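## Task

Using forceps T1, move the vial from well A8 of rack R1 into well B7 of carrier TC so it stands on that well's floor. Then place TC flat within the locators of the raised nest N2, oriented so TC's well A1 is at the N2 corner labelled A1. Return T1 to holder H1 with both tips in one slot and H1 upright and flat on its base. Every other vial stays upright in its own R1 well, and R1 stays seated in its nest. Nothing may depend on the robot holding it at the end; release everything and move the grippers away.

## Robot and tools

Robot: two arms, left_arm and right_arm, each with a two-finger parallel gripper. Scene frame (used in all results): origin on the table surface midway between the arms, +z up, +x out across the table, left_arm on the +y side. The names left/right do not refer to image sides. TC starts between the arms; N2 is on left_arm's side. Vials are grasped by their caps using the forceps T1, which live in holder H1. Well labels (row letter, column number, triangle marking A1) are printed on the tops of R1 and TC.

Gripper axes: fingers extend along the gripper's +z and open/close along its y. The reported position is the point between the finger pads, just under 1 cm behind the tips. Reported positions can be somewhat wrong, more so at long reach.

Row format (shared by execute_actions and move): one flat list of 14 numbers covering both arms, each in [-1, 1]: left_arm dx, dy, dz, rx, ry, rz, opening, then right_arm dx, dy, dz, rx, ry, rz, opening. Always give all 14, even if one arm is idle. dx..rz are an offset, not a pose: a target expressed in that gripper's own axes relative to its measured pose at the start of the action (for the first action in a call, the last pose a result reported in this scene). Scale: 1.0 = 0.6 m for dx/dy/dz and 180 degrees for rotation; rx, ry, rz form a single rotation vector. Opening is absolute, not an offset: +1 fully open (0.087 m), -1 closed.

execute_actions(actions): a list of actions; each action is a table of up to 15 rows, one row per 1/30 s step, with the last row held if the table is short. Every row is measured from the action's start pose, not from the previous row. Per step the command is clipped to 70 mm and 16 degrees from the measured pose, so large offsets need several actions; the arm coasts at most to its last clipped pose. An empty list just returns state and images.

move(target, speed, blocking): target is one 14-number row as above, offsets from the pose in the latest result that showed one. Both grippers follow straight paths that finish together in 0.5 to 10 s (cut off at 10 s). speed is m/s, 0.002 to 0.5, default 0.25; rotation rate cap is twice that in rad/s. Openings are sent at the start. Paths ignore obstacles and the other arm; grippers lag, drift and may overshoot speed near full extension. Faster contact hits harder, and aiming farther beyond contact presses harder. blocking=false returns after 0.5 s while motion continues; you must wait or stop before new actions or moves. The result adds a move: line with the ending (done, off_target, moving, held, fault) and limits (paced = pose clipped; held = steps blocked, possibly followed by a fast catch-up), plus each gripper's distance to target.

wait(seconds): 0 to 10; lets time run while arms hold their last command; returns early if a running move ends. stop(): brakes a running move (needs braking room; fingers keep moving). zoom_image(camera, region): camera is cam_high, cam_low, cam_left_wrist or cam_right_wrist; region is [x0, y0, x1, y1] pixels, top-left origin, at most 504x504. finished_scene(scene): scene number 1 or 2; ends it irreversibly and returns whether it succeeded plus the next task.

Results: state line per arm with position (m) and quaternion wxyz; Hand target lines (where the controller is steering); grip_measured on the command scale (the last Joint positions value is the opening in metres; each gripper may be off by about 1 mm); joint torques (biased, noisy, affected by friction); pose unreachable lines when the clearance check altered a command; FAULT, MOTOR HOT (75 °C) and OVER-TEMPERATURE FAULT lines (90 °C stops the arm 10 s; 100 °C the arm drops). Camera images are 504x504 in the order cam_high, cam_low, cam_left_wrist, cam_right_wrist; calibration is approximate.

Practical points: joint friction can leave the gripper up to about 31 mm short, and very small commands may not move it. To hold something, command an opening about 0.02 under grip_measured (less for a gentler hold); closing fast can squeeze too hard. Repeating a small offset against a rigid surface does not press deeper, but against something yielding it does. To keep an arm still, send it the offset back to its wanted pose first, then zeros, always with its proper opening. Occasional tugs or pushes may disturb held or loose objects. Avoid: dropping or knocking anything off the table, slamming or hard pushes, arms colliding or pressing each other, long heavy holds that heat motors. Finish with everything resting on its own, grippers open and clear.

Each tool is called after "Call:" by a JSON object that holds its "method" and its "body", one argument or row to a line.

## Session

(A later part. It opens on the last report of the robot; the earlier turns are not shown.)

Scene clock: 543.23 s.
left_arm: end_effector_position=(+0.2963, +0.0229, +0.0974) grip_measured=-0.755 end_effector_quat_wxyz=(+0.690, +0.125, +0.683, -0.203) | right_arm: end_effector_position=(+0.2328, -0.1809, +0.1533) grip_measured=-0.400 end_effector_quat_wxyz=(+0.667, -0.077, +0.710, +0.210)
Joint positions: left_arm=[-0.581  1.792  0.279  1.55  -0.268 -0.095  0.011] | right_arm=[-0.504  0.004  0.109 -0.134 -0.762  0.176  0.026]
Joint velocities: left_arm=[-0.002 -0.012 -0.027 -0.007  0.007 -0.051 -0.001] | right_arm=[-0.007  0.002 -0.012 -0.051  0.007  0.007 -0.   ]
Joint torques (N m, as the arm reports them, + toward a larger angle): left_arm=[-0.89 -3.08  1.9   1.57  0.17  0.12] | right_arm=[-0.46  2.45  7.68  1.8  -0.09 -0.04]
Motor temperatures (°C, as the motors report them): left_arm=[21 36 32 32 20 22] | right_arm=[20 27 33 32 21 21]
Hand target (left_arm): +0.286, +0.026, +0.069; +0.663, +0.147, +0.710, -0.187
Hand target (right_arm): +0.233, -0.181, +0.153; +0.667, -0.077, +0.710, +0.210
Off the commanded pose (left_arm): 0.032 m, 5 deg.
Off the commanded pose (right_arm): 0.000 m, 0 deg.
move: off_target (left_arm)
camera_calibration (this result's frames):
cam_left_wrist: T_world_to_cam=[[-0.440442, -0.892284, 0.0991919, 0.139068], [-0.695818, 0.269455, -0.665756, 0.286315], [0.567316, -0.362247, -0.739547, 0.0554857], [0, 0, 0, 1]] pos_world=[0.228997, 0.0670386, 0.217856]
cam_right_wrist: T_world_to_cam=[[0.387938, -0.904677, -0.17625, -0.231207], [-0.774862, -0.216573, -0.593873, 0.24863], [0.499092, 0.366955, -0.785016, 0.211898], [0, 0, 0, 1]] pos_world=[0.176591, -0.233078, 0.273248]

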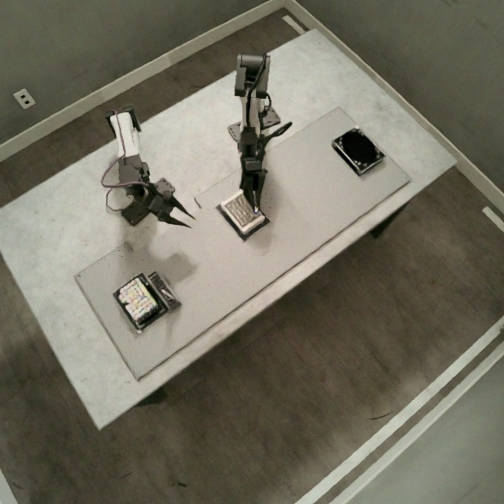

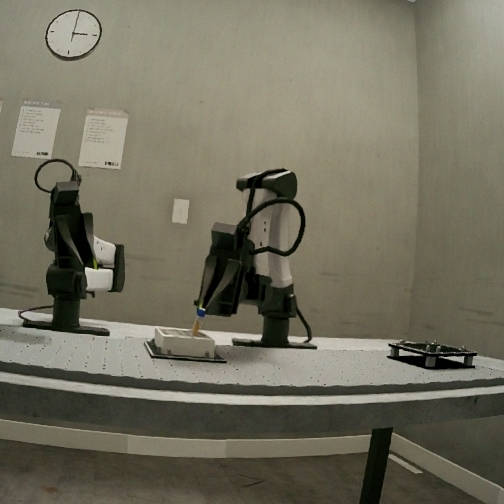

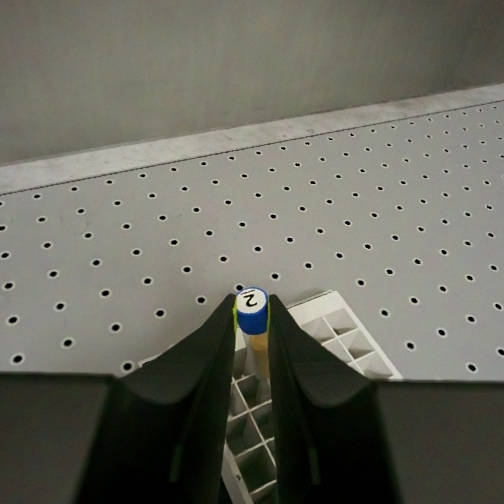

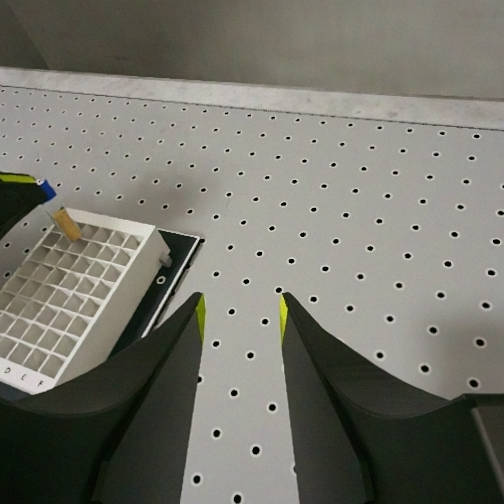

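Call:
{"method": "move", "body": {
  "target": [-0.03,0.1,0.25,0,0,0,-0.8,0,0,0,0,0,0,-0.4],
  "speed": 0.08
}}

Call:
{"method": "move", "body": {
  "target": [0.11,0,0,0,0,-0.03,-0.8,0,0,0,0,0,0,-0.4],
  "speed": 0.03
}}

Scene clock: 546.50 s.
left_arm: end_effector_position=(+0.4514, +0.0111, +0.1309) grip_measured=-0.755 end_effector_quat_wxyz=(+0.702, +0.126, +0.671, -0.205) | right_arm: end_effector_position=(+0.2328, -0.1809, +0.1533) grip_measured=-0.400 end_effector_quat_wxyz=(+0.667, -0.077, +0.710, +0.210)
Joint positions: left_arm=[-0.314  2.003  0.86   1.212  0.002 -0.098  0.011] | right_arm=[-0.504  0.004  0.109 -0.134 -0.762  0.176  0.026]
Joint velocities: left_arm=[ 0.007 -0.002  0.027 -0.022  0.037 -0.007  0.001] | right_arm=[-0.002 -0.002 -0.002 -0.066 -0.081 -0.081 -0.   ]
Joint torques (N m, as the arm reports them, + toward a larger angle): left_arm=[ 0.83 -7.24  7.88  1.68  0.24 -0.13] | right_arm=[-0.6   2.37  7.82  1.85 -0.1  -0.06]
Motor temperatures (°C, as the motors report them): left_arm=[21 36 32 31 20 22] | right_arm=[20 27 33 32 21 21]
Hand target (left_arm): +0.456, +0.013, +0.117; +0.690, +0.124, +0.684, -0.204
Hand target (right_arm): +0.233, -0.181, +0.153; +0.667, -0.077, +0.710, +0.210
Off the commanded pose (left_arm): 0.018 m, 2 deg.
Off the commanded pose (right_arm): 0.000 m, 0 deg.
move: off_target (left_arm)
camera_calibration (this result's frames):
cam_left_wrist: T_world_to_cam=[[-0.446153, -0.890146, 0.0926704, 0.196869], [-0.672792, 0.265314, -0.690623, 0.412629], [0.590168, -0.370472, -0.717253, -0.025185], [0, 0, 0, 1]] pos_world=[0.380311, 0.0564354, 0.248663]
cam_right_wrist: T_world_to_cam=[[0.387938, -0.904677, -0.17625, -0.231207], [-0.774862, -0.216573, -0.593873, 0.24863], [0.499092, 0.366955, -0.785016, 0.211898], [0, 0, 0, 1]] pos_world=[0.176591, -0.233078, 0.273248]

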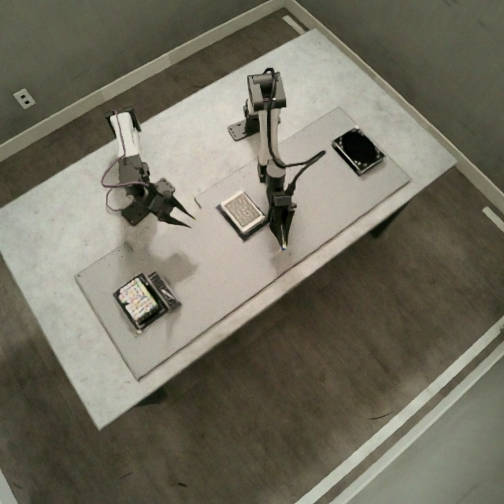

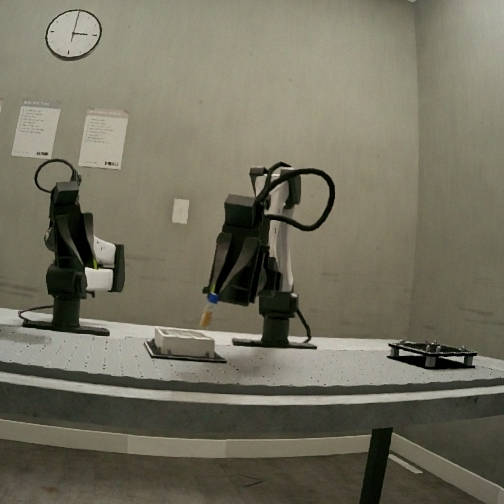

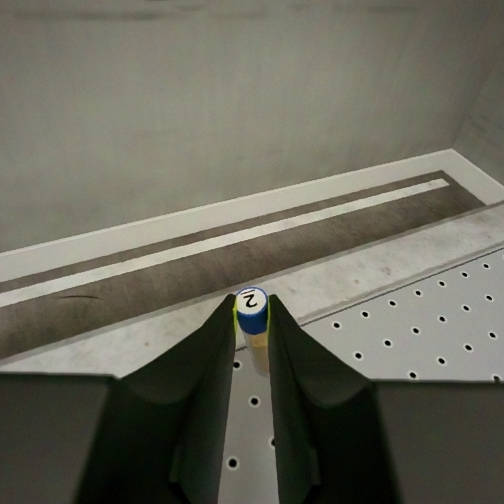

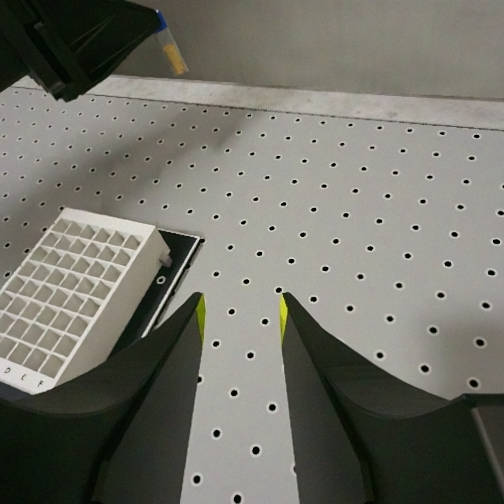

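Scene clock: 548.97 s.
left_arm: end_effector_position=(+0.4524, +0.0068, +0.0735) grip_measured=-0.755 end_effector_quat_wxyz=(+0.695, +0.099, +0.673, -0.234) | right_arm: end_effector_position=(+0.2328, -0.1809, +0.1533) grip_measured=-0.400 end_effector_quat_wxyz=(+0.667, -0.077, +0.710, +0.210)
Joint positions: left_arm=[-0.314  2.224  0.86   1.439  0.002 -0.179  0.011] | right_arm=[-0.504  0.004  0.109 -0.134 -0.762  0.176  0.026]
Joint velocities: left_arm=[-0.012 -0.022 -0.002  0.051  0.022 -0.022 -0.001] | right_arm=[ 0.002  0.007 -0.017 -0.007 -0.022  0.007  0.   ]
Joint torques (N m, as the arm reports them, + toward a larger angle): left_arm=[-0.34 -8.07  6.42  1.89  0.14 -0.08] | right_arm=[-0.43  2.32  7.82  1.84 -0.08 -0.06]
Motor temperatures (°C, as the motors report them): left_arm=[21 36 32 32 20 22] | right_arm=[20 27 33 32 21 21]
Hand target (left_arm): +0.454, +0.003, +0.066; +0.691, +0.095, +0.676, -0.237
Hand target (right_arm): +0.233, -0.181, +0.153; +0.667, -0.077, +0.710, +0.210
Off the commanded pose (left_arm): 0.009 m, 1 deg.
Off the commanded pose (right_arm): 0.000 m, 0 deg.
move: done
camera_calibration (this result's frames):
cam_left_wrist: T_world_to_cam=[[-0.447203, -0.877548, 0.172972, 0.193325], [-0.692707, 0.217465, -0.687652, 0.383882], [0.565832, -0.427339, -0.705135, -0.057951], [0, 0, 0, 1]] pos_world=[0.385164, 0.0614068, 0.189674]
cam_right_wrist: T_world_to_cam=[[0.387938, -0.904677, -0.17625, -0.231207], [-0.774862, -0.216573, -0.593873, 0.24863], [0.499092, 0.366955, -0.785016, 0.211898], [0, 0, 0, 1]] pos_world=[0.176591, -0.233078, 0.273248]

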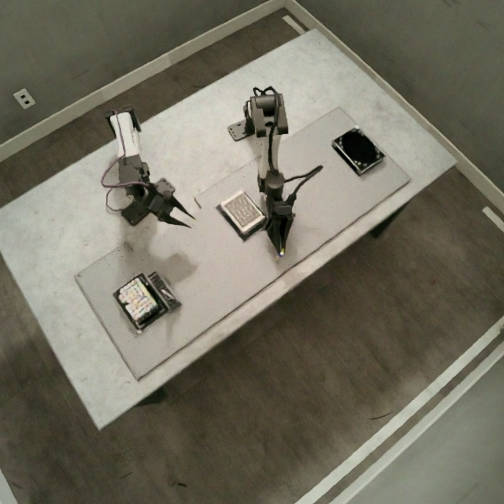

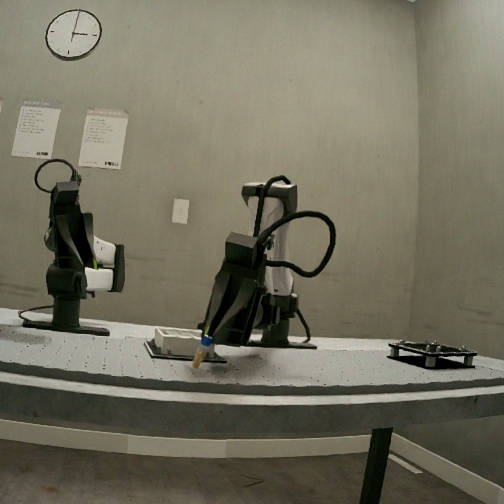

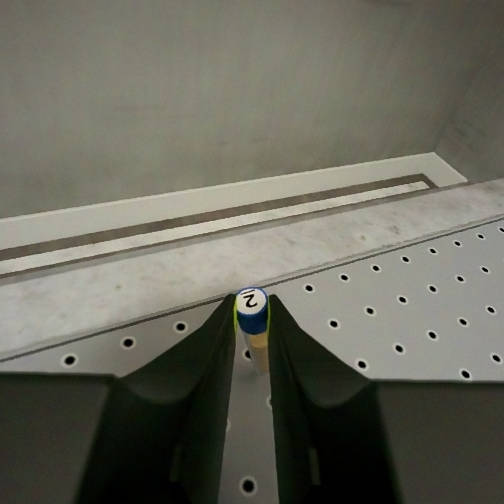

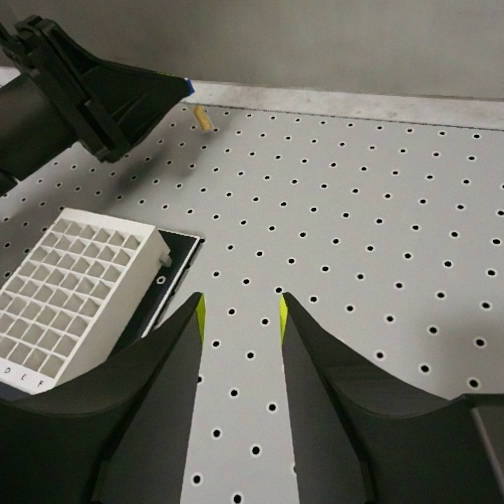

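Call:
{"method": "move", "body": {
  "target": [0.0,0,-0.03,0,0.015,0.06,-0.8,0,0,0,0,0,0,-0.4],
  "speed": 0.03
}}

Call:
{"method": "move", "body": {
  "target": [0.03,0,0,0,0,0,-0.8,0,0,0,0,0,0,-0.4],
  "speed": 0.015
}}

Call:
{"method": "zoom_image", "body": {
  "camera": "cam_low",
  "region": [130,280,280,400]
}}

Scene clock: 553.10 s.
left_arm: end_effector_position=(+0.4442, +0.0172, +0.0763) grip_measured=-0.755 end_effector_quat_wxyz=(+0.706, +0.158, +0.669, -0.169) | right_arm: end_effector_position=(+0.2328, -0.1809, +0.1533) grip_measured=-0.400 end_effector_quat_wxyz=(+0.667, -0.077, +0.710, +0.210)
Joint positions: left_arm=[-0.321  2.17   0.806  1.419 -0.008 -0.003  0.011] | right_arm=[-0.504  0.004  0.109 -0.134 -0.762  0.176  0.026]
Joint velocities: left_arm=[-0.007  0.012  0.007 -0.007  0.007 -0.066 -0.001] | right_arm=[-0.012  0.017 -0.007  0.007 -0.007 -0.007 -0.   ]
Joint torques (N m, as the arm reports them, + toward a larger angle): left_arm=[ -0.93 -10.9    3.18   1.71   0.1    0.13] | right_arm=[-0.57  2.51  7.74  1.82 -0.08 -0.05]
Motor temperatures (°C, as the motors report them): left_arm=[21 38 31 32 20 22] | right_arm=[20 27 33 32 21 21]
Hand target (left_arm): +0.436, +0.015, +0.072; +0.698, +0.167, +0.677, -0.165
Hand target (right_arm): +0.233, -0.181, +0.153; +0.667, -0.077, +0.710, +0.210
Off the commanded pose (left_arm): 0.009 m, 2 deg.
Off the commanded pose (right_arm): 0.000 m, 0 deg.
move: done
camera_calibration (this result's frames):
cam_left_wrist: T_world_to_cam=[[-0.438893, -0.898538, -0.0014943, 0.20824], [-0.654576, 0.320867, -0.684525, 0.358933], [0.615551, -0.299455, -0.728988, -0.0694296], [0, 0, 0, 1]] pos_world=[0.369081, 0.0511503, 0.195397]
cam_right_wrist: T_world_to_cam=[[0.387938, -0.904677, -0.17625, -0.231207], [-0.774862, -0.216573, -0.593873, 0.24863], [0.499092, 0.366955, -0.785016, 0.211898], [0, 0, 0, 1]] pos_world=[0.176591, -0.233078, 0.273248]

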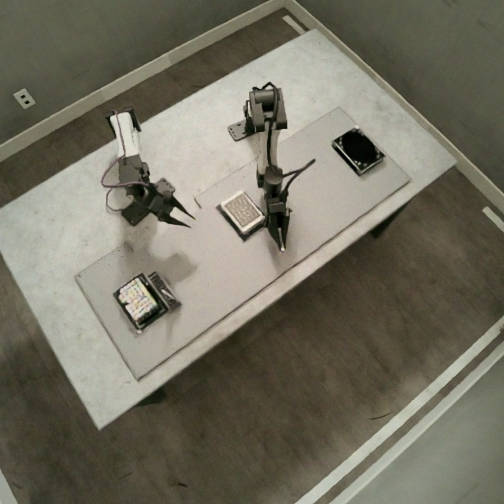

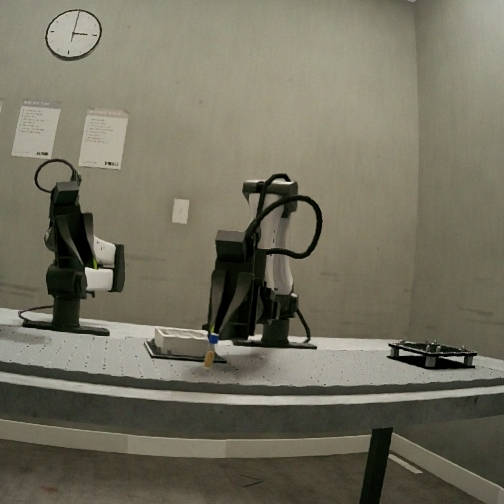

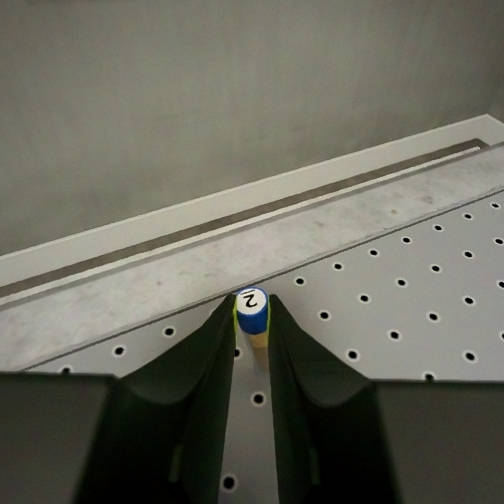

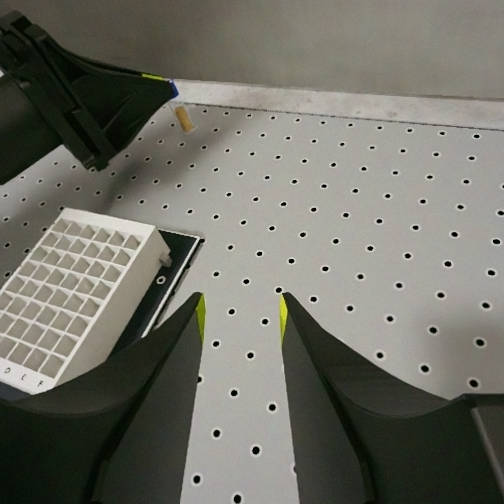

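Scene clock: 554.53 s.
left_arm: end_effector_position=(+0.4439, +0.0173, +0.0687) grip_measured=-0.755 end_effector_quat_wxyz=(+0.711, +0.156, +0.664, -0.170) | right_arm: end_effector_position=(+0.2328, -0.1809, +0.1533) grip_measured=-0.400 end_effector_quat_wxyz=(+0.667, -0.077, +0.710, +0.210)
Joint positions: left_arm=[-0.321  2.213  0.806  1.476 -0.008 -0.003  0.011] | right_arm=[-0.504  0.004  0.109 -0.134 -0.762  0.176  0.026]
Joint velocities: left_arm=[ 0.012 -0.007  0.002 -0.051  0.022 -0.051 -0.   ] | right_arm=[ 0.007 -0.012 -0.002  0.051  0.022 -0.007 -0.   ]
Joint torques (N m, as the arm reports them, + toward a larger angle): left_arm=[ 0.09 -7.65  5.78  1.9   0.18  0.01] | right_arm=[-0.56  2.42  7.81  1.81 -0.05 -0.07]
Motor temperatures (°C, as the motors report them): left_arm=[21 38 31 32 20 22] | right_arm=[20 27 33 32 21 21]
Hand target (left_arm): +0.445, +0.017, +0.058; +0.706, +0.158, +0.669, -0.169
Hand target (right_arm): +0.233, -0.181, +0.153; +0.667, -0.077, +0.710, +0.210
Off the commanded pose (left_arm): 0.010 m, 1 deg.
Off the commanded pose (right_arm): 0.000 m, 0 deg.
move: done
camera_calibration (this result's frames):
cam_left_wrist: T_world_to_cam=[[-0.438876, -0.898547, -0.00120877, 0.208207], [-0.645918, 0.316419, -0.694744, 0.350493], [0.624643, -0.304126, -0.719256, -0.0793722], [0, 0, 0, 1]] pos_world=[0.367346, 0.0520418, 0.186666]
cam_right_wrist: T_world_to_cam=[[0.387938, -0.904677, -0.17625, -0.231207], [-0.774862, -0.216573, -0.593873, 0.24863], [0.499092, 0.366955, -0.785016, 0.211898], [0, 0, 0, 1]] pos_world=[0.176591, -0.233078, 0.273248]

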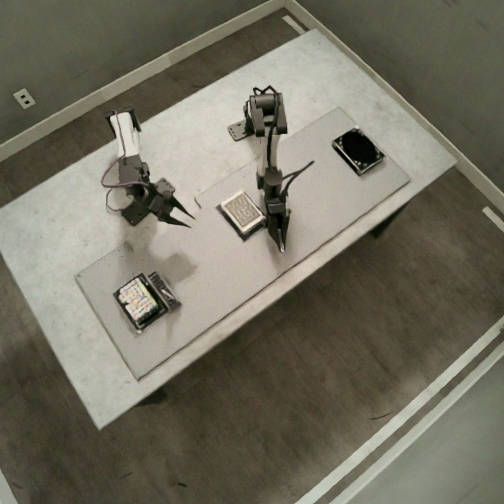

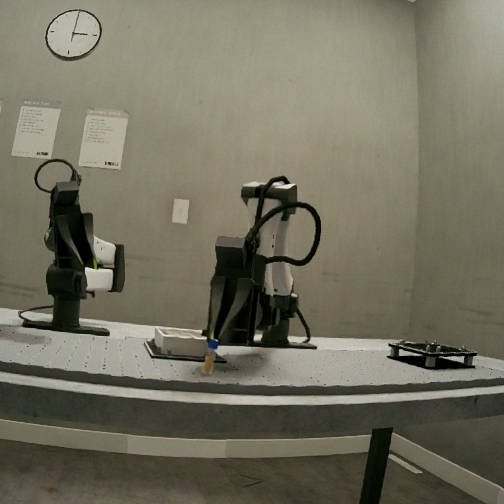

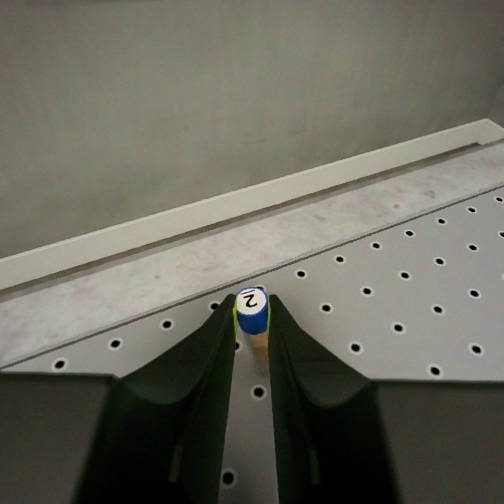

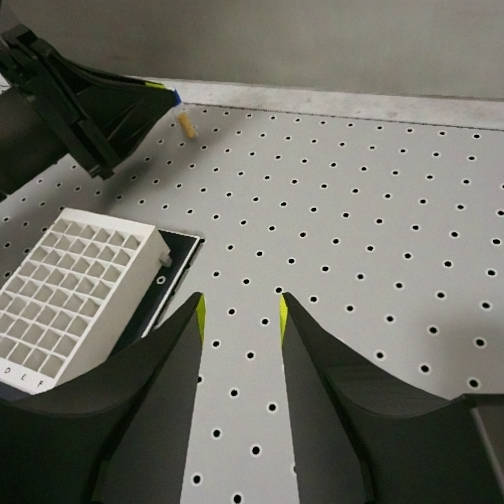

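Region (130, 280, 280, 400) of cam_low's 504x504 image, scaled by 3.360, with more detail than that image has; it fills the top 403 rows of this view, and the rest is white.

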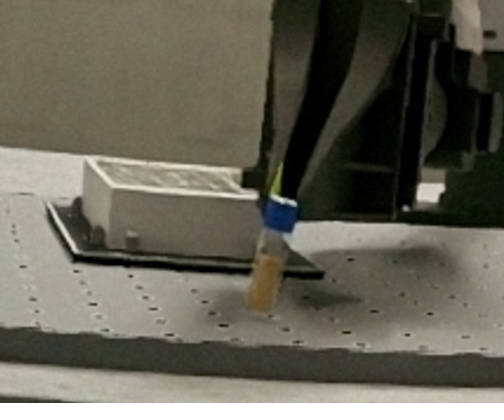

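Call:
{"method": "move", "body": {
  "target": [0.03,0,0,0,0.07,0,-0.8,0,0,0,0,0,0,-0.4],
  "speed": 0.015
}}

Call:
{"method": "zoom_image", "body": {
  "camera": "cam_low",
  "region": [130,280,280,400]
}}

Call:
{"method": "zoom_image", "body": {
  "camera": "cam_right_wrist",
  "region": [100,50,250,200]
}}

Scene clock: 562.80 s.
left_arm: end_effector_position=(+0.4469, +0.0158, +0.0654) grip_measured=-0.755 end_effector_quat_wxyz=(+0.660, +0.169, +0.715, -0.157) | right_arm: end_effector_position=(+0.2328, -0.1809, +0.1533) grip_measured=-0.400 end_effector_quat_wxyz=(+0.667, -0.077, +0.710, +0.210)
Joint positions: left_arm=[-0.321  2.102  0.848  1.174 -0.008 -0.003  0.011] | right_arm=[-0.504  0.004  0.109 -0.134 -0.762  0.176  0.026]
Joint velocities: left_arm=[ 0.007  0.007  0.027 -0.022 -0.051 -0.037 -0.001] | right_arm=[ 0.007  0.002 -0.012  0.022 -0.007 -0.007  0.001]
Joint torques (N m, as the arm reports them, + toward a larger angle): left_arm=[  0.12 -10.05   6.49   1.2    0.18  -0.03] | right_arm=[-0.76  2.4   7.9   1.84 -0.12 -0.05]
Motor temperatures (°C, as the motors report them): left_arm=[21 40 32 31 20 22] | right_arm=[20 27 33 32 21 21]
Hand target (left_arm): +0.444, +0.017, +0.051; +0.635, +0.172, +0.738, -0.153
Hand target (right_arm): +0.233, -0.181, +0.153; +0.667, -0.077, +0.710, +0.210
Off the commanded pose (left_arm): 0.015 m, 4 deg.
Off the commanded pose (right_arm): 0.000 m, 0 deg.
move: off_target (left_arm)
camera_calibration (this result's frames):
cam_left_wrist: T_world_to_cam=[[-0.439237, -0.898361, -0.00421042, 0.208491], [-0.730844, 0.36005, -0.579854, 0.380279], [0.522435, -0.251616, -0.814709, -0.0329845], [0, 0, 0, 1]] pos_world=[0.386734, 0.0420813, 0.194511]
cam_right_wrist: T_world_to_cam=[[0.387938, -0.904677, -0.17625, -0.231207], [-0.774862, -0.216573, -0.593873, 0.24863], [0.499092, 0.366955, -0.785016, 0.211898], [0, 0, 0, 1]] pos_world=[0.176591, -0.233078, 0.273248]

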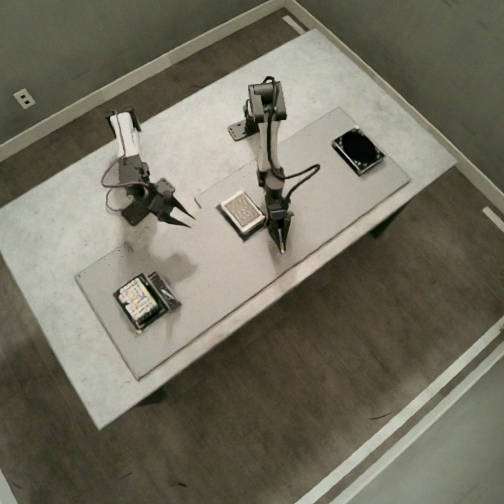

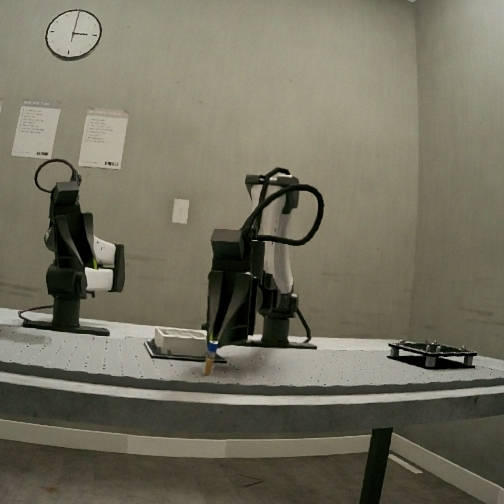

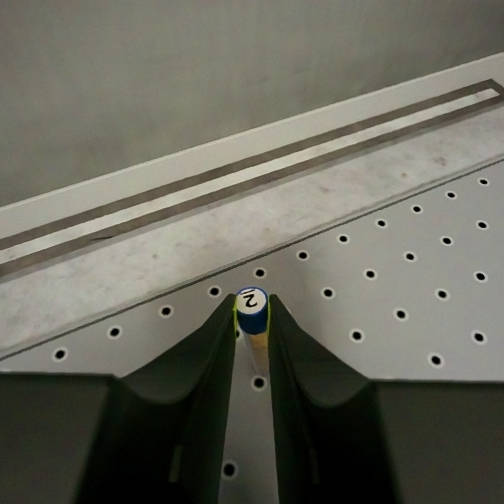

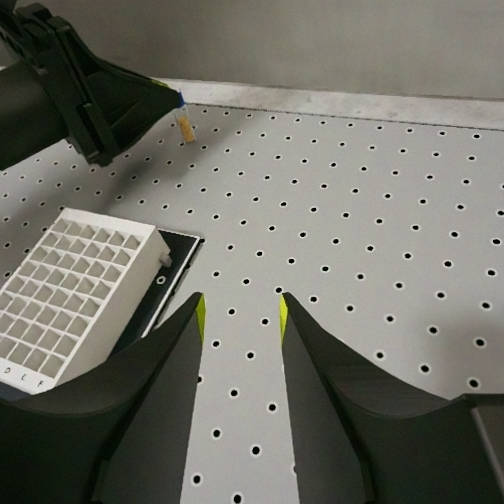

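Region (130, 280, 280, 400) of cam_low's 504x504 image, scaled by 3.360, with more detail than that image has; it fills the top 403 rows of this view, and the rest is white.

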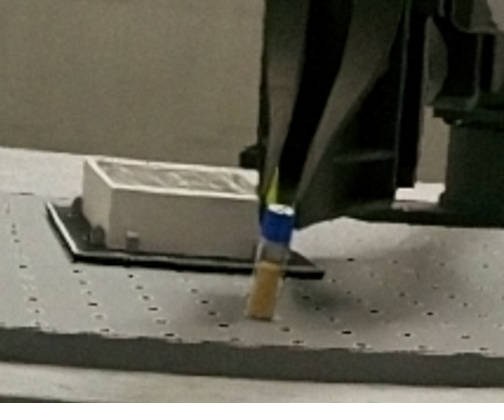

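Region (100, 50, 250, 200) of cam_right_wrist's 504x504 image, scaled by 3.360, with more detail than that image has.

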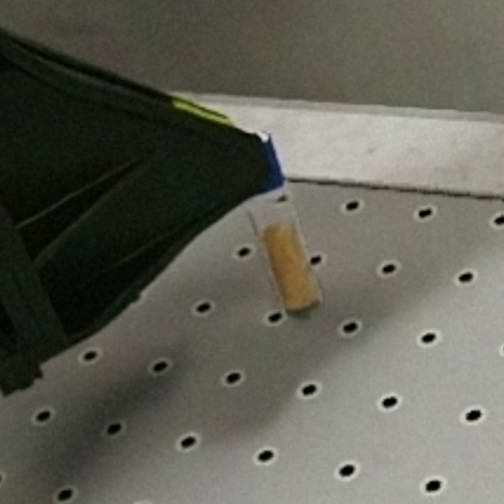

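Call:
{"method": "move", "body": {
  "target": [0.01,-0.008,0,0,0,0.035,-0.8,0,0,0,0,0,0,-0.4],
  "speed": 0.015
}}

Call:
{"method": "move", "body": {
  "target": [0,0,0,0,0,0,-0.5,0,0,0,0,0,0,-0.4]
}}

Call:
{"method": "move", "body": {
  "target": [-0.08,0,-0.03,0,0,0,-0.5,0,0,0,0,0,0,-0.4],
  "speed": 0.05
}}

Scene clock: 567.13 s.
left_arm: end_effector_position=(+0.4480, +0.0150, +0.0712) grip_measured=-0.755 end_effector_quat_wxyz=(+0.675, +0.200, +0.699, -0.125) | right_arm: end_effector_position=(+0.2328, -0.1809, +0.1533) grip_measured=-0.400 end_effector_quat_wxyz=(+0.667, -0.077, +0.710, +0.210)
Joint positions: left_arm=[-0.335  2.102  0.848  1.197 -0.027  0.093  0.011] | right_arm=[-0.504  0.004  0.109 -0.134 -0.762  0.176  0.026]
Joint velocities: left_arm=[-0.007  0.002  0.002 -0.095  0.022  0.037 -0.001] | right_arm=[-0.002  0.002 -0.002 -0.022 -0.066 -0.022  0.001]
Joint torques (N m, as the arm reports them, + toward a larger angle): left_arm=[-0.76 -8.22  5.6   1.91  0.12  0.14] | right_arm=[-0.49  2.37  7.79  1.86 -0.09 -0.1 ]
Motor temperatures (°C, as the motors report them): left_arm=[21 41 32 32 20 22] | right_arm=[20 27 33 32 21 21]
Hand target (left_arm): +0.444, +0.012, +0.060; +0.667, +0.208, +0.705, -0.121
Hand target (right_arm): +0.233, -0.181, +0.153; +0.667, -0.077, +0.710, +0.210
Off the commanded pose (left_arm): 0.013 m, 2 deg.
Off the commanded pose (right_arm): 0.000 m, 0 deg.
move: off_target (left_arm)
camera_calibration (this result's frames):
cam_left_wrist: T_world_to_cam=[[-0.437438, -0.893597, -0.100659, 0.214285], [-0.692871, 0.406281, -0.595707, 0.368123], [0.573218, -0.190841, -0.79687, -0.0539681], [0, 0, 0, 1]] pos_world=[0.379733, 0.0316242, 0.197857]
cam_right_wrist: T_world_to_cam=[[0.387938, -0.904677, -0.17625, -0.231207], [-0.774862, -0.216573, -0.593873, 0.24863], [0.499092, 0.366955, -0.785016, 0.211898], [0, 0, 0, 1]] pos_world=[0.176591, -0.233078, 0.273248]

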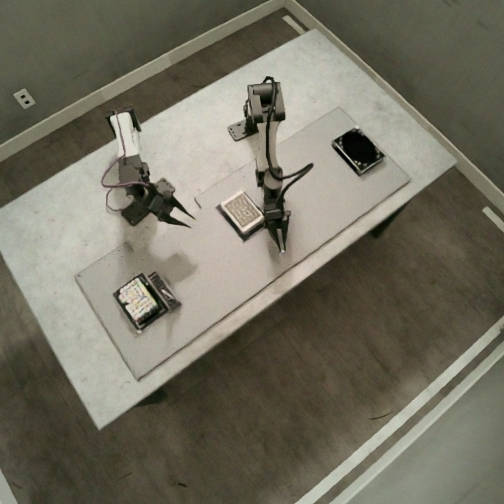

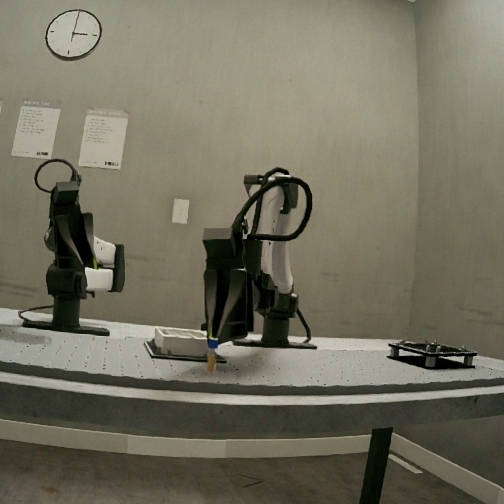

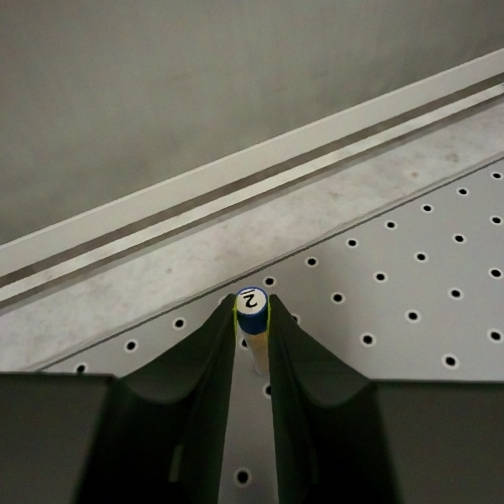

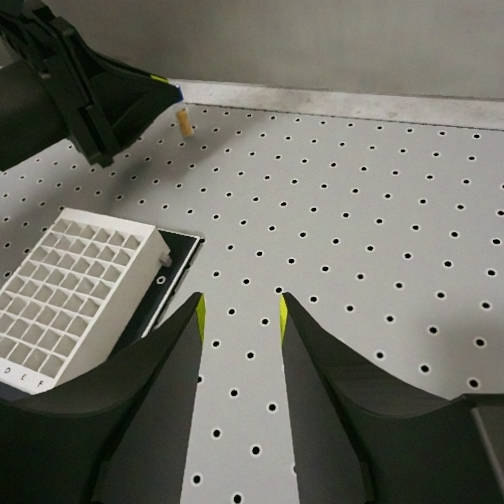

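Scene clock: 567.63 s.
left_arm: end_effector_position=(+0.4480, +0.0150, +0.0712) grip_measured=-0.500 end_effector_quat_wxyz=(+0.675, +0.200, +0.699, -0.125) | right_arm: end_effector_position=(+0.2328, -0.1809, +0.1533) grip_measured=-0.400 end_effector_quat_wxyz=(+0.667, -0.077, +0.710, +0.210)
Joint positions: left_arm=[-0.335  2.102  0.848  1.197 -0.027  0.093  0.022] | right_arm=[-0.504  0.004  0.109 -0.134 -0.762  0.176  0.026]
Joint velocities: left_arm=[-0.007  0.002  0.017 -0.037 -0.095 -0.007 -0.001] | right_arm=[-0.002  0.002 -0.007 -0.11   0.007  0.007  0.   ]
Joint torques (N m, as the arm reports them, + toward a larger angle): left_arm=[ 0.14 -9.86  5.92  1.89  0.2   0.01] | right_arm=[-0.52  2.4   7.77  1.81 -0.05 -0.08]
Motor temperatures (°C, as the motors report them): left_arm=[21 41 32 32 20 22] | right_arm=[20 27 33 32 21 21]
Hand target (left_arm): +0.448, +0.015, +0.071; +0.675, +0.200, +0.699, -0.125
Hand target (right_arm): +0.233, -0.181, +0.153; +0.667, -0.077, +0.710, +0.210
Off the commanded pose (left_arm): 0.000 m, 0 deg.
Off the commanded pose (right_arm): 0.000 m, 0 deg.
move: done
camera_calibration (this result's frames):
cam_left_wrist: T_world_to_cam=[[-0.437438, -0.893597, -0.100659, 0.214285], [-0.692871, 0.406281, -0.595707, 0.368123], [0.573218, -0.190841, -0.79687, -0.0539681], [0, 0, 0, 1]] pos_world=[0.379733, 0.0316242, 0.197857]
cam_right_wrist: T_world_to_cam=[[0.387938, -0.904677, -0.17625, -0.231207], [-0.774862, -0.216573, -0.593873, 0.24863], [0.499092, 0.366955, -0.785016, 0.211898], [0, 0, 0, 1]] pos_world=[0.176591, -0.233078, 0.273248]

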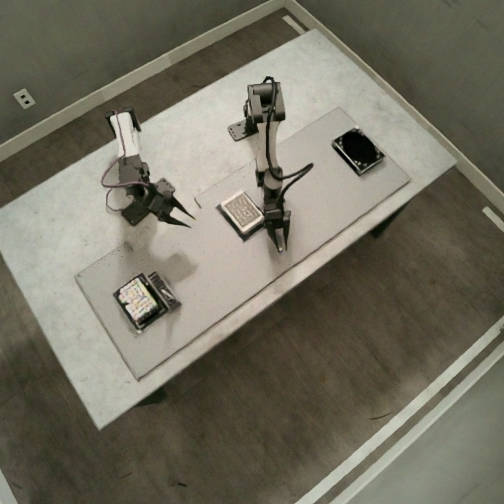

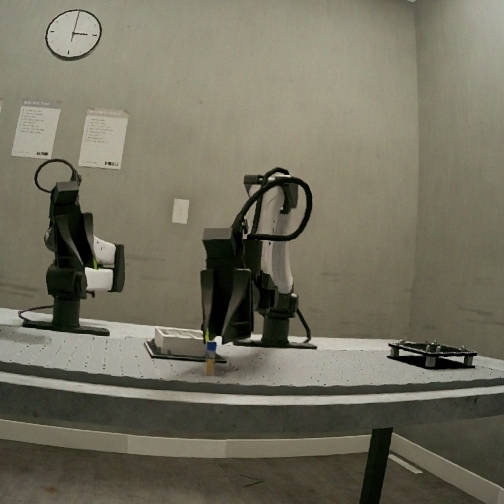

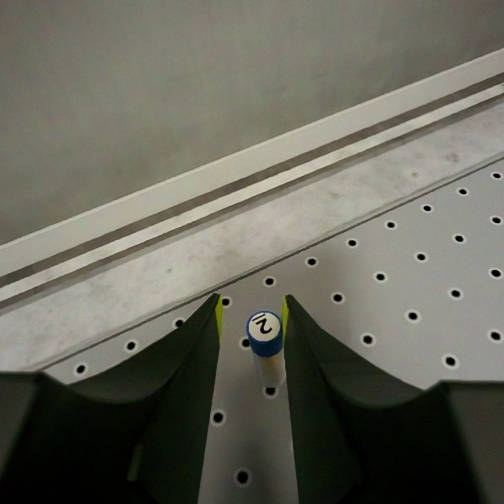

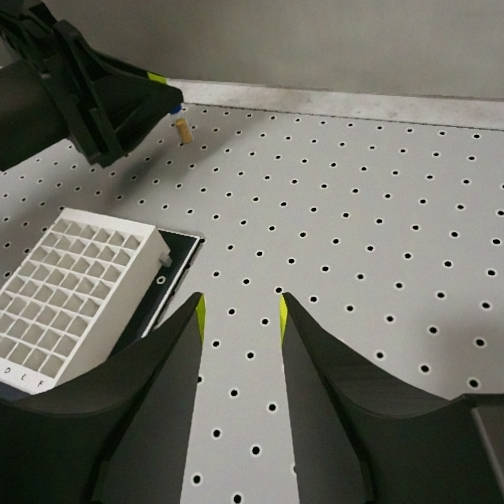

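Scene clock: 568.93 s.
left_arm: end_effector_position=(+0.4413, +0.0204, +0.1290) grip_measured=-0.500 end_effector_quat_wxyz=(+0.689, +0.192, +0.687, -0.125) | right_arm: end_effector_position=(+0.2328, -0.1809, +0.1533) grip_measured=-0.400 end_effector_quat_wxyz=(+0.667, -0.077, +0.710, +0.210)
Joint positions: left_arm=[-0.335  1.91   0.833  1.058 -0.037  0.093  0.022] | right_arm=[-0.504  0.004  0.109 -0.134 -0.762  0.176  0.026]
Joint velocities: left_arm=[-0.002 -0.007 -0.002 -0.095  0.022  0.037 -0.   ] | right_arm=[ 0.007 -0.007 -0.007  0.007  0.022 -0.007  0.001]
Joint torques (N m, as the arm reports them, + toward a larger angle): left_arm=[-1.19 -9.95  4.59  1.72  0.15 -0.01] | right_arm=[-0.66  2.33  7.84  1.86 -0.09 -0.08]
Motor temperatures (°C, as the motors report them): left_arm=[21 41 31 32 20 22] | right_arm=[20 27 33 32 21 21]
Hand target (left_arm): +0.432, +0.018, +0.119; +0.675, +0.200, +0.699, -0.125
Hand target (right_arm): +0.233, -0.181, +0.153; +0.667, -0.077, +0.710, +0.210
Off the commanded pose (left_arm): 0.013 m, 2 deg.
Off the commanded pose (right_arm): 0.000 m, 0 deg.
move: off_target (left_arm)
camera_calibration (this result's frames):
cam_left_wrist: T_world_to_cam=[[-0.42578, -0.899344, -0.0994584, 0.216801], [-0.675412, 0.389044, -0.626469, 0.39237], [0.602104, -0.199563, -0.773075, -0.0186648], [0, 0, 0, 1]] pos_world=[0.368559, 0.0386045, 0.252941]
cam_right_wrist: T_world_to_cam=[[0.387938, -0.904677, -0.17625, -0.231207], [-0.774862, -0.216573, -0.593873, 0.24863], [0.499092, 0.366955, -0.785016, 0.211898], [0, 0, 0, 1]] pos_world=[0.176591, -0.233078, 0.273248]

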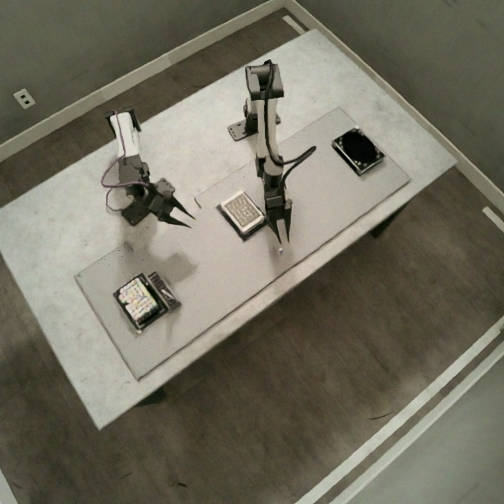

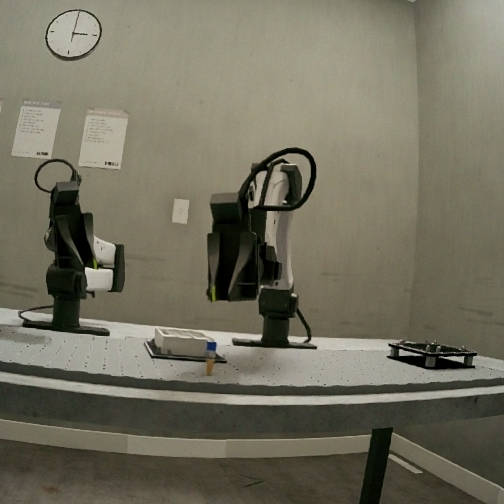

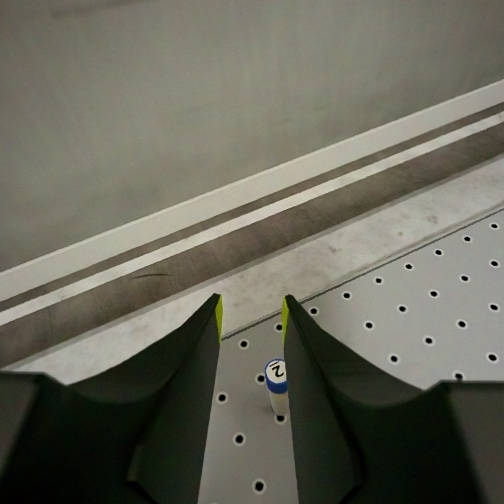

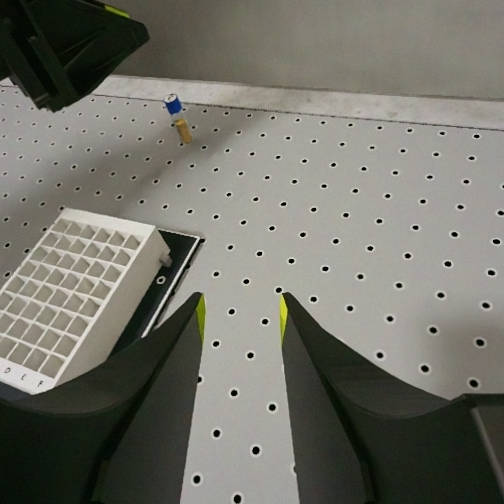

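Call:
{"method": "move", "body": {
  "target": [0.02,-0.008,0.015,-0.025,0.5,-0.025,-0.2,0,0,0,0,0,0,-0.4],
  "speed": 0.1
}}

Scene clock: 591.70 s.
left_arm: end_effector_position=(+0.4473, +0.0180, +0.1350) grip_measured=-0.200 end_effector_quat_wxyz=(+0.224, +0.173, +0.959, -0.014) | right_arm: end_effector_position=(+0.2328, -0.1809, +0.1533) grip_measured=-0.400 end_effector_quat_wxyz=(+0.667, -0.077, +0.710, +0.210)
Joint positions: left_arm=[-0.342  2.575  2.843 -1.399 -0.111 -0.114  0.035] | right_arm=[-0.504  0.004  0.109 -0.134 -0.762  0.176  0.026]
Joint velocities: left_arm=[-0.002  0.007  0.002  0.095 -0.081  0.007 -0.   ] | right_arm=[-0.007 -0.007 -0.002 -0.022 -0.037 -0.022 -0.001]
Joint torques (N m, as the arm reports them, + toward a larger angle): left_arm=[ -0.14 -11.36   8.64   1.07   0.16  -0.07] | right_arm=[-0.52  2.37  7.93  1.81 -0.05 -0.08]
Motor temperatures (°C, as the motors report them): left_arm=[21 46 32 31 20 22] | right_arm=[20 27 33 33 21 21]
Hand target (left_arm): +0.445, +0.015, +0.120; +0.207, +0.172, +0.963, -0.013
Hand target (right_arm): +0.233, -0.181, +0.153; +0.667, -0.077, +0.710, +0.210
Off the commanded pose (left_arm): 0.019 m, 26 deg; orientation clipped at the last step of the last action.
Off the commanded pose (right_arm): 0.000 m, 0 deg.
elbow stopped short (left arm): the move would have taken joint 3 (elbow) straighter than the controller allows; a more bent joint 3 avoids this.
move: off_target (left_arm); limits=paced
camera_calibration (this result's frames):
cam_left_wrist: T_world_to_cam=[[-0.337337, -0.939227, -0.0636898, 0.174129], [-0.867157, 0.283694, 0.409336, 0.348978], [-0.366391, 0.193313, -0.910158, 0.426493], [0, 0, 0, 1]] pos_world=[0.517622, -0.017903, 0.256417]
cam_right_wrist: T_world_to_cam=[[0.387938, -0.904677, -0.17625, -0.231207], [-0.774862, -0.216573, -0.593873, 0.24863], [0.499092, 0.366955, -0.785016, 0.211898], [0, 0, 0, 1]] pos_world=[0.176591, -0.233078, 0.273248]

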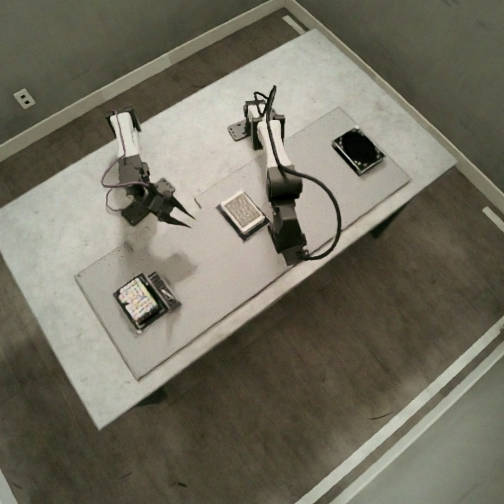

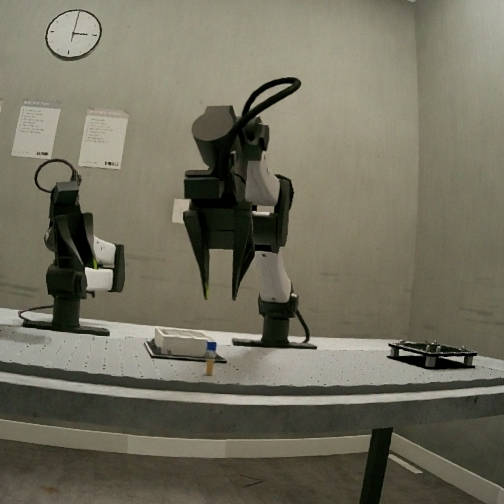

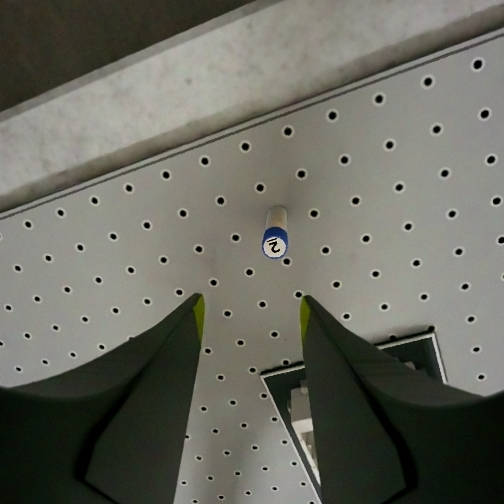

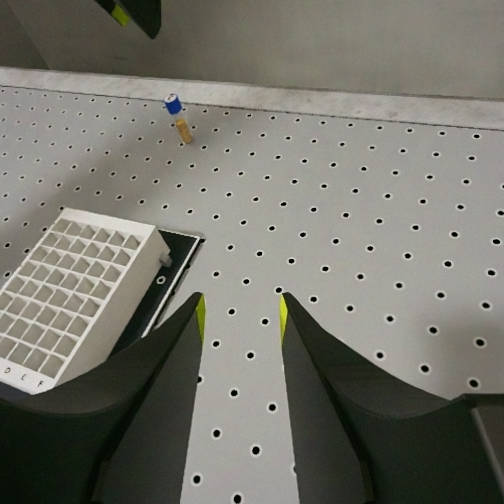

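Call:
{"method": "move", "body": {
  "target": [0.04,-0.014,0.085,0,-0.04,0,-0.2,0,0,0,0,0,0,-0.4],
  "speed": 0.04
}}

Scene clock: 594.23 s.
left_arm: end_effector_position=(+0.4539, +0.0174, +0.0761) grip_measured=-0.200 end_effector_quat_wxyz=(+0.284, +0.164, +0.944, -0.026) | right_arm: end_effector_position=(+0.2328, -0.1809, +0.1533) grip_measured=-0.400 end_effector_quat_wxyz=(+0.667, -0.077, +0.710, +0.210)
Joint positions: left_arm=[-0.342  2.257  1.979 -0.728 -0.126 -0.115  0.035] | right_arm=[-0.504  0.004  0.109 -0.134 -0.762  0.176  0.026]
Joint velocities: left_arm=[-0.017 -0.007 -0.017 -0.066  0.066 -0.022  0.002] | right_arm=[-0.007 -0.017 -0.007  0.037 -0.022 -0.037 -0.   ]
Joint torques (N m, as the arm reports them, + toward a larger angle): left_arm=[ -1.06 -14.22   6.08   1.37   0.05   0.07] | right_arm=[-0.65  2.25  7.81  1.83 -0.09 -0.05]
Motor temperatures (°C, as the motors report them): left_arm=[21 47 32 31 20 22] | right_arm=[20 27 33 33 21 21]
Hand target (left_arm): +0.447, +0.013, +0.077; +0.283, +0.173, +0.943, -0.025
Hand target (right_arm): +0.233, -0.181, +0.153; +0.667, -0.077, +0.710, +0.210
Off the commanded pose (left_arm): 0.010 m, 1 deg.
Off the commanded pose (right_arm): 0.000 m, 0 deg.
move: done
camera_calibration (this result's frames):
cam_left_wrist: T_world_to_cam=[[-0.323006, -0.944691, -0.0567992, 0.165151], [-0.910533, 0.29384, 0.290841, 0.407498], [-0.258065, 0.145661, -0.955084, 0.330567], [0, 0, 0, 1]] pos_world=[0.509693, -0.011873, 0.206583]
cam_right_wrist: T_world_to_cam=[[0.387938, -0.904677, -0.17625, -0.231207], [-0.774862, -0.216573, -0.593873, 0.24863], [0.499092, 0.366955, -0.785016, 0.211898], [0, 0, 0, 1]] pos_world=[0.176591, -0.233078, 0.273248]

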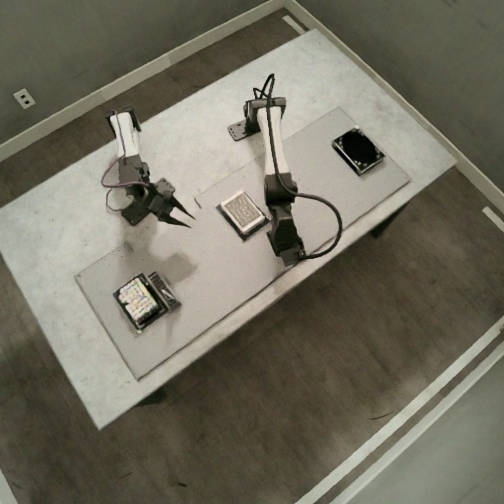

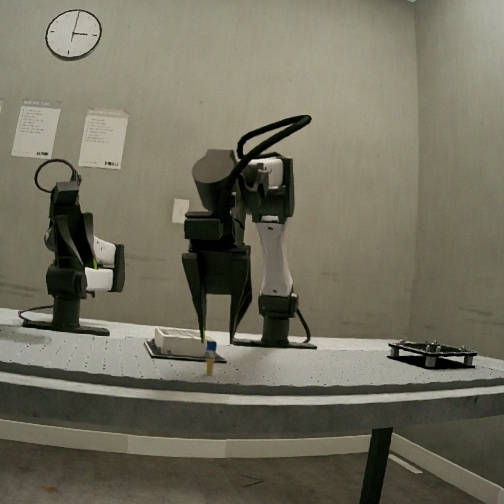

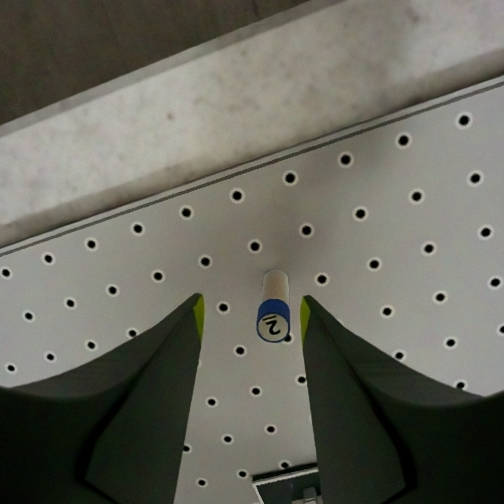

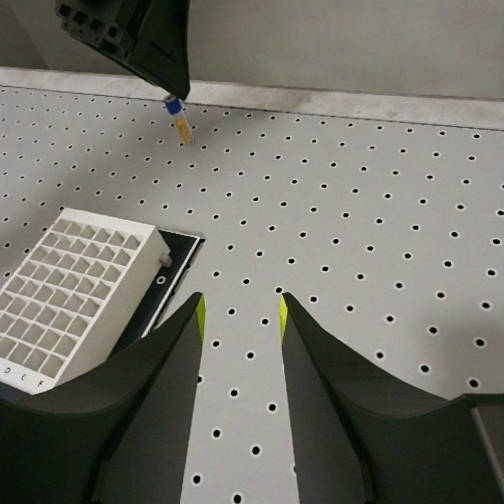

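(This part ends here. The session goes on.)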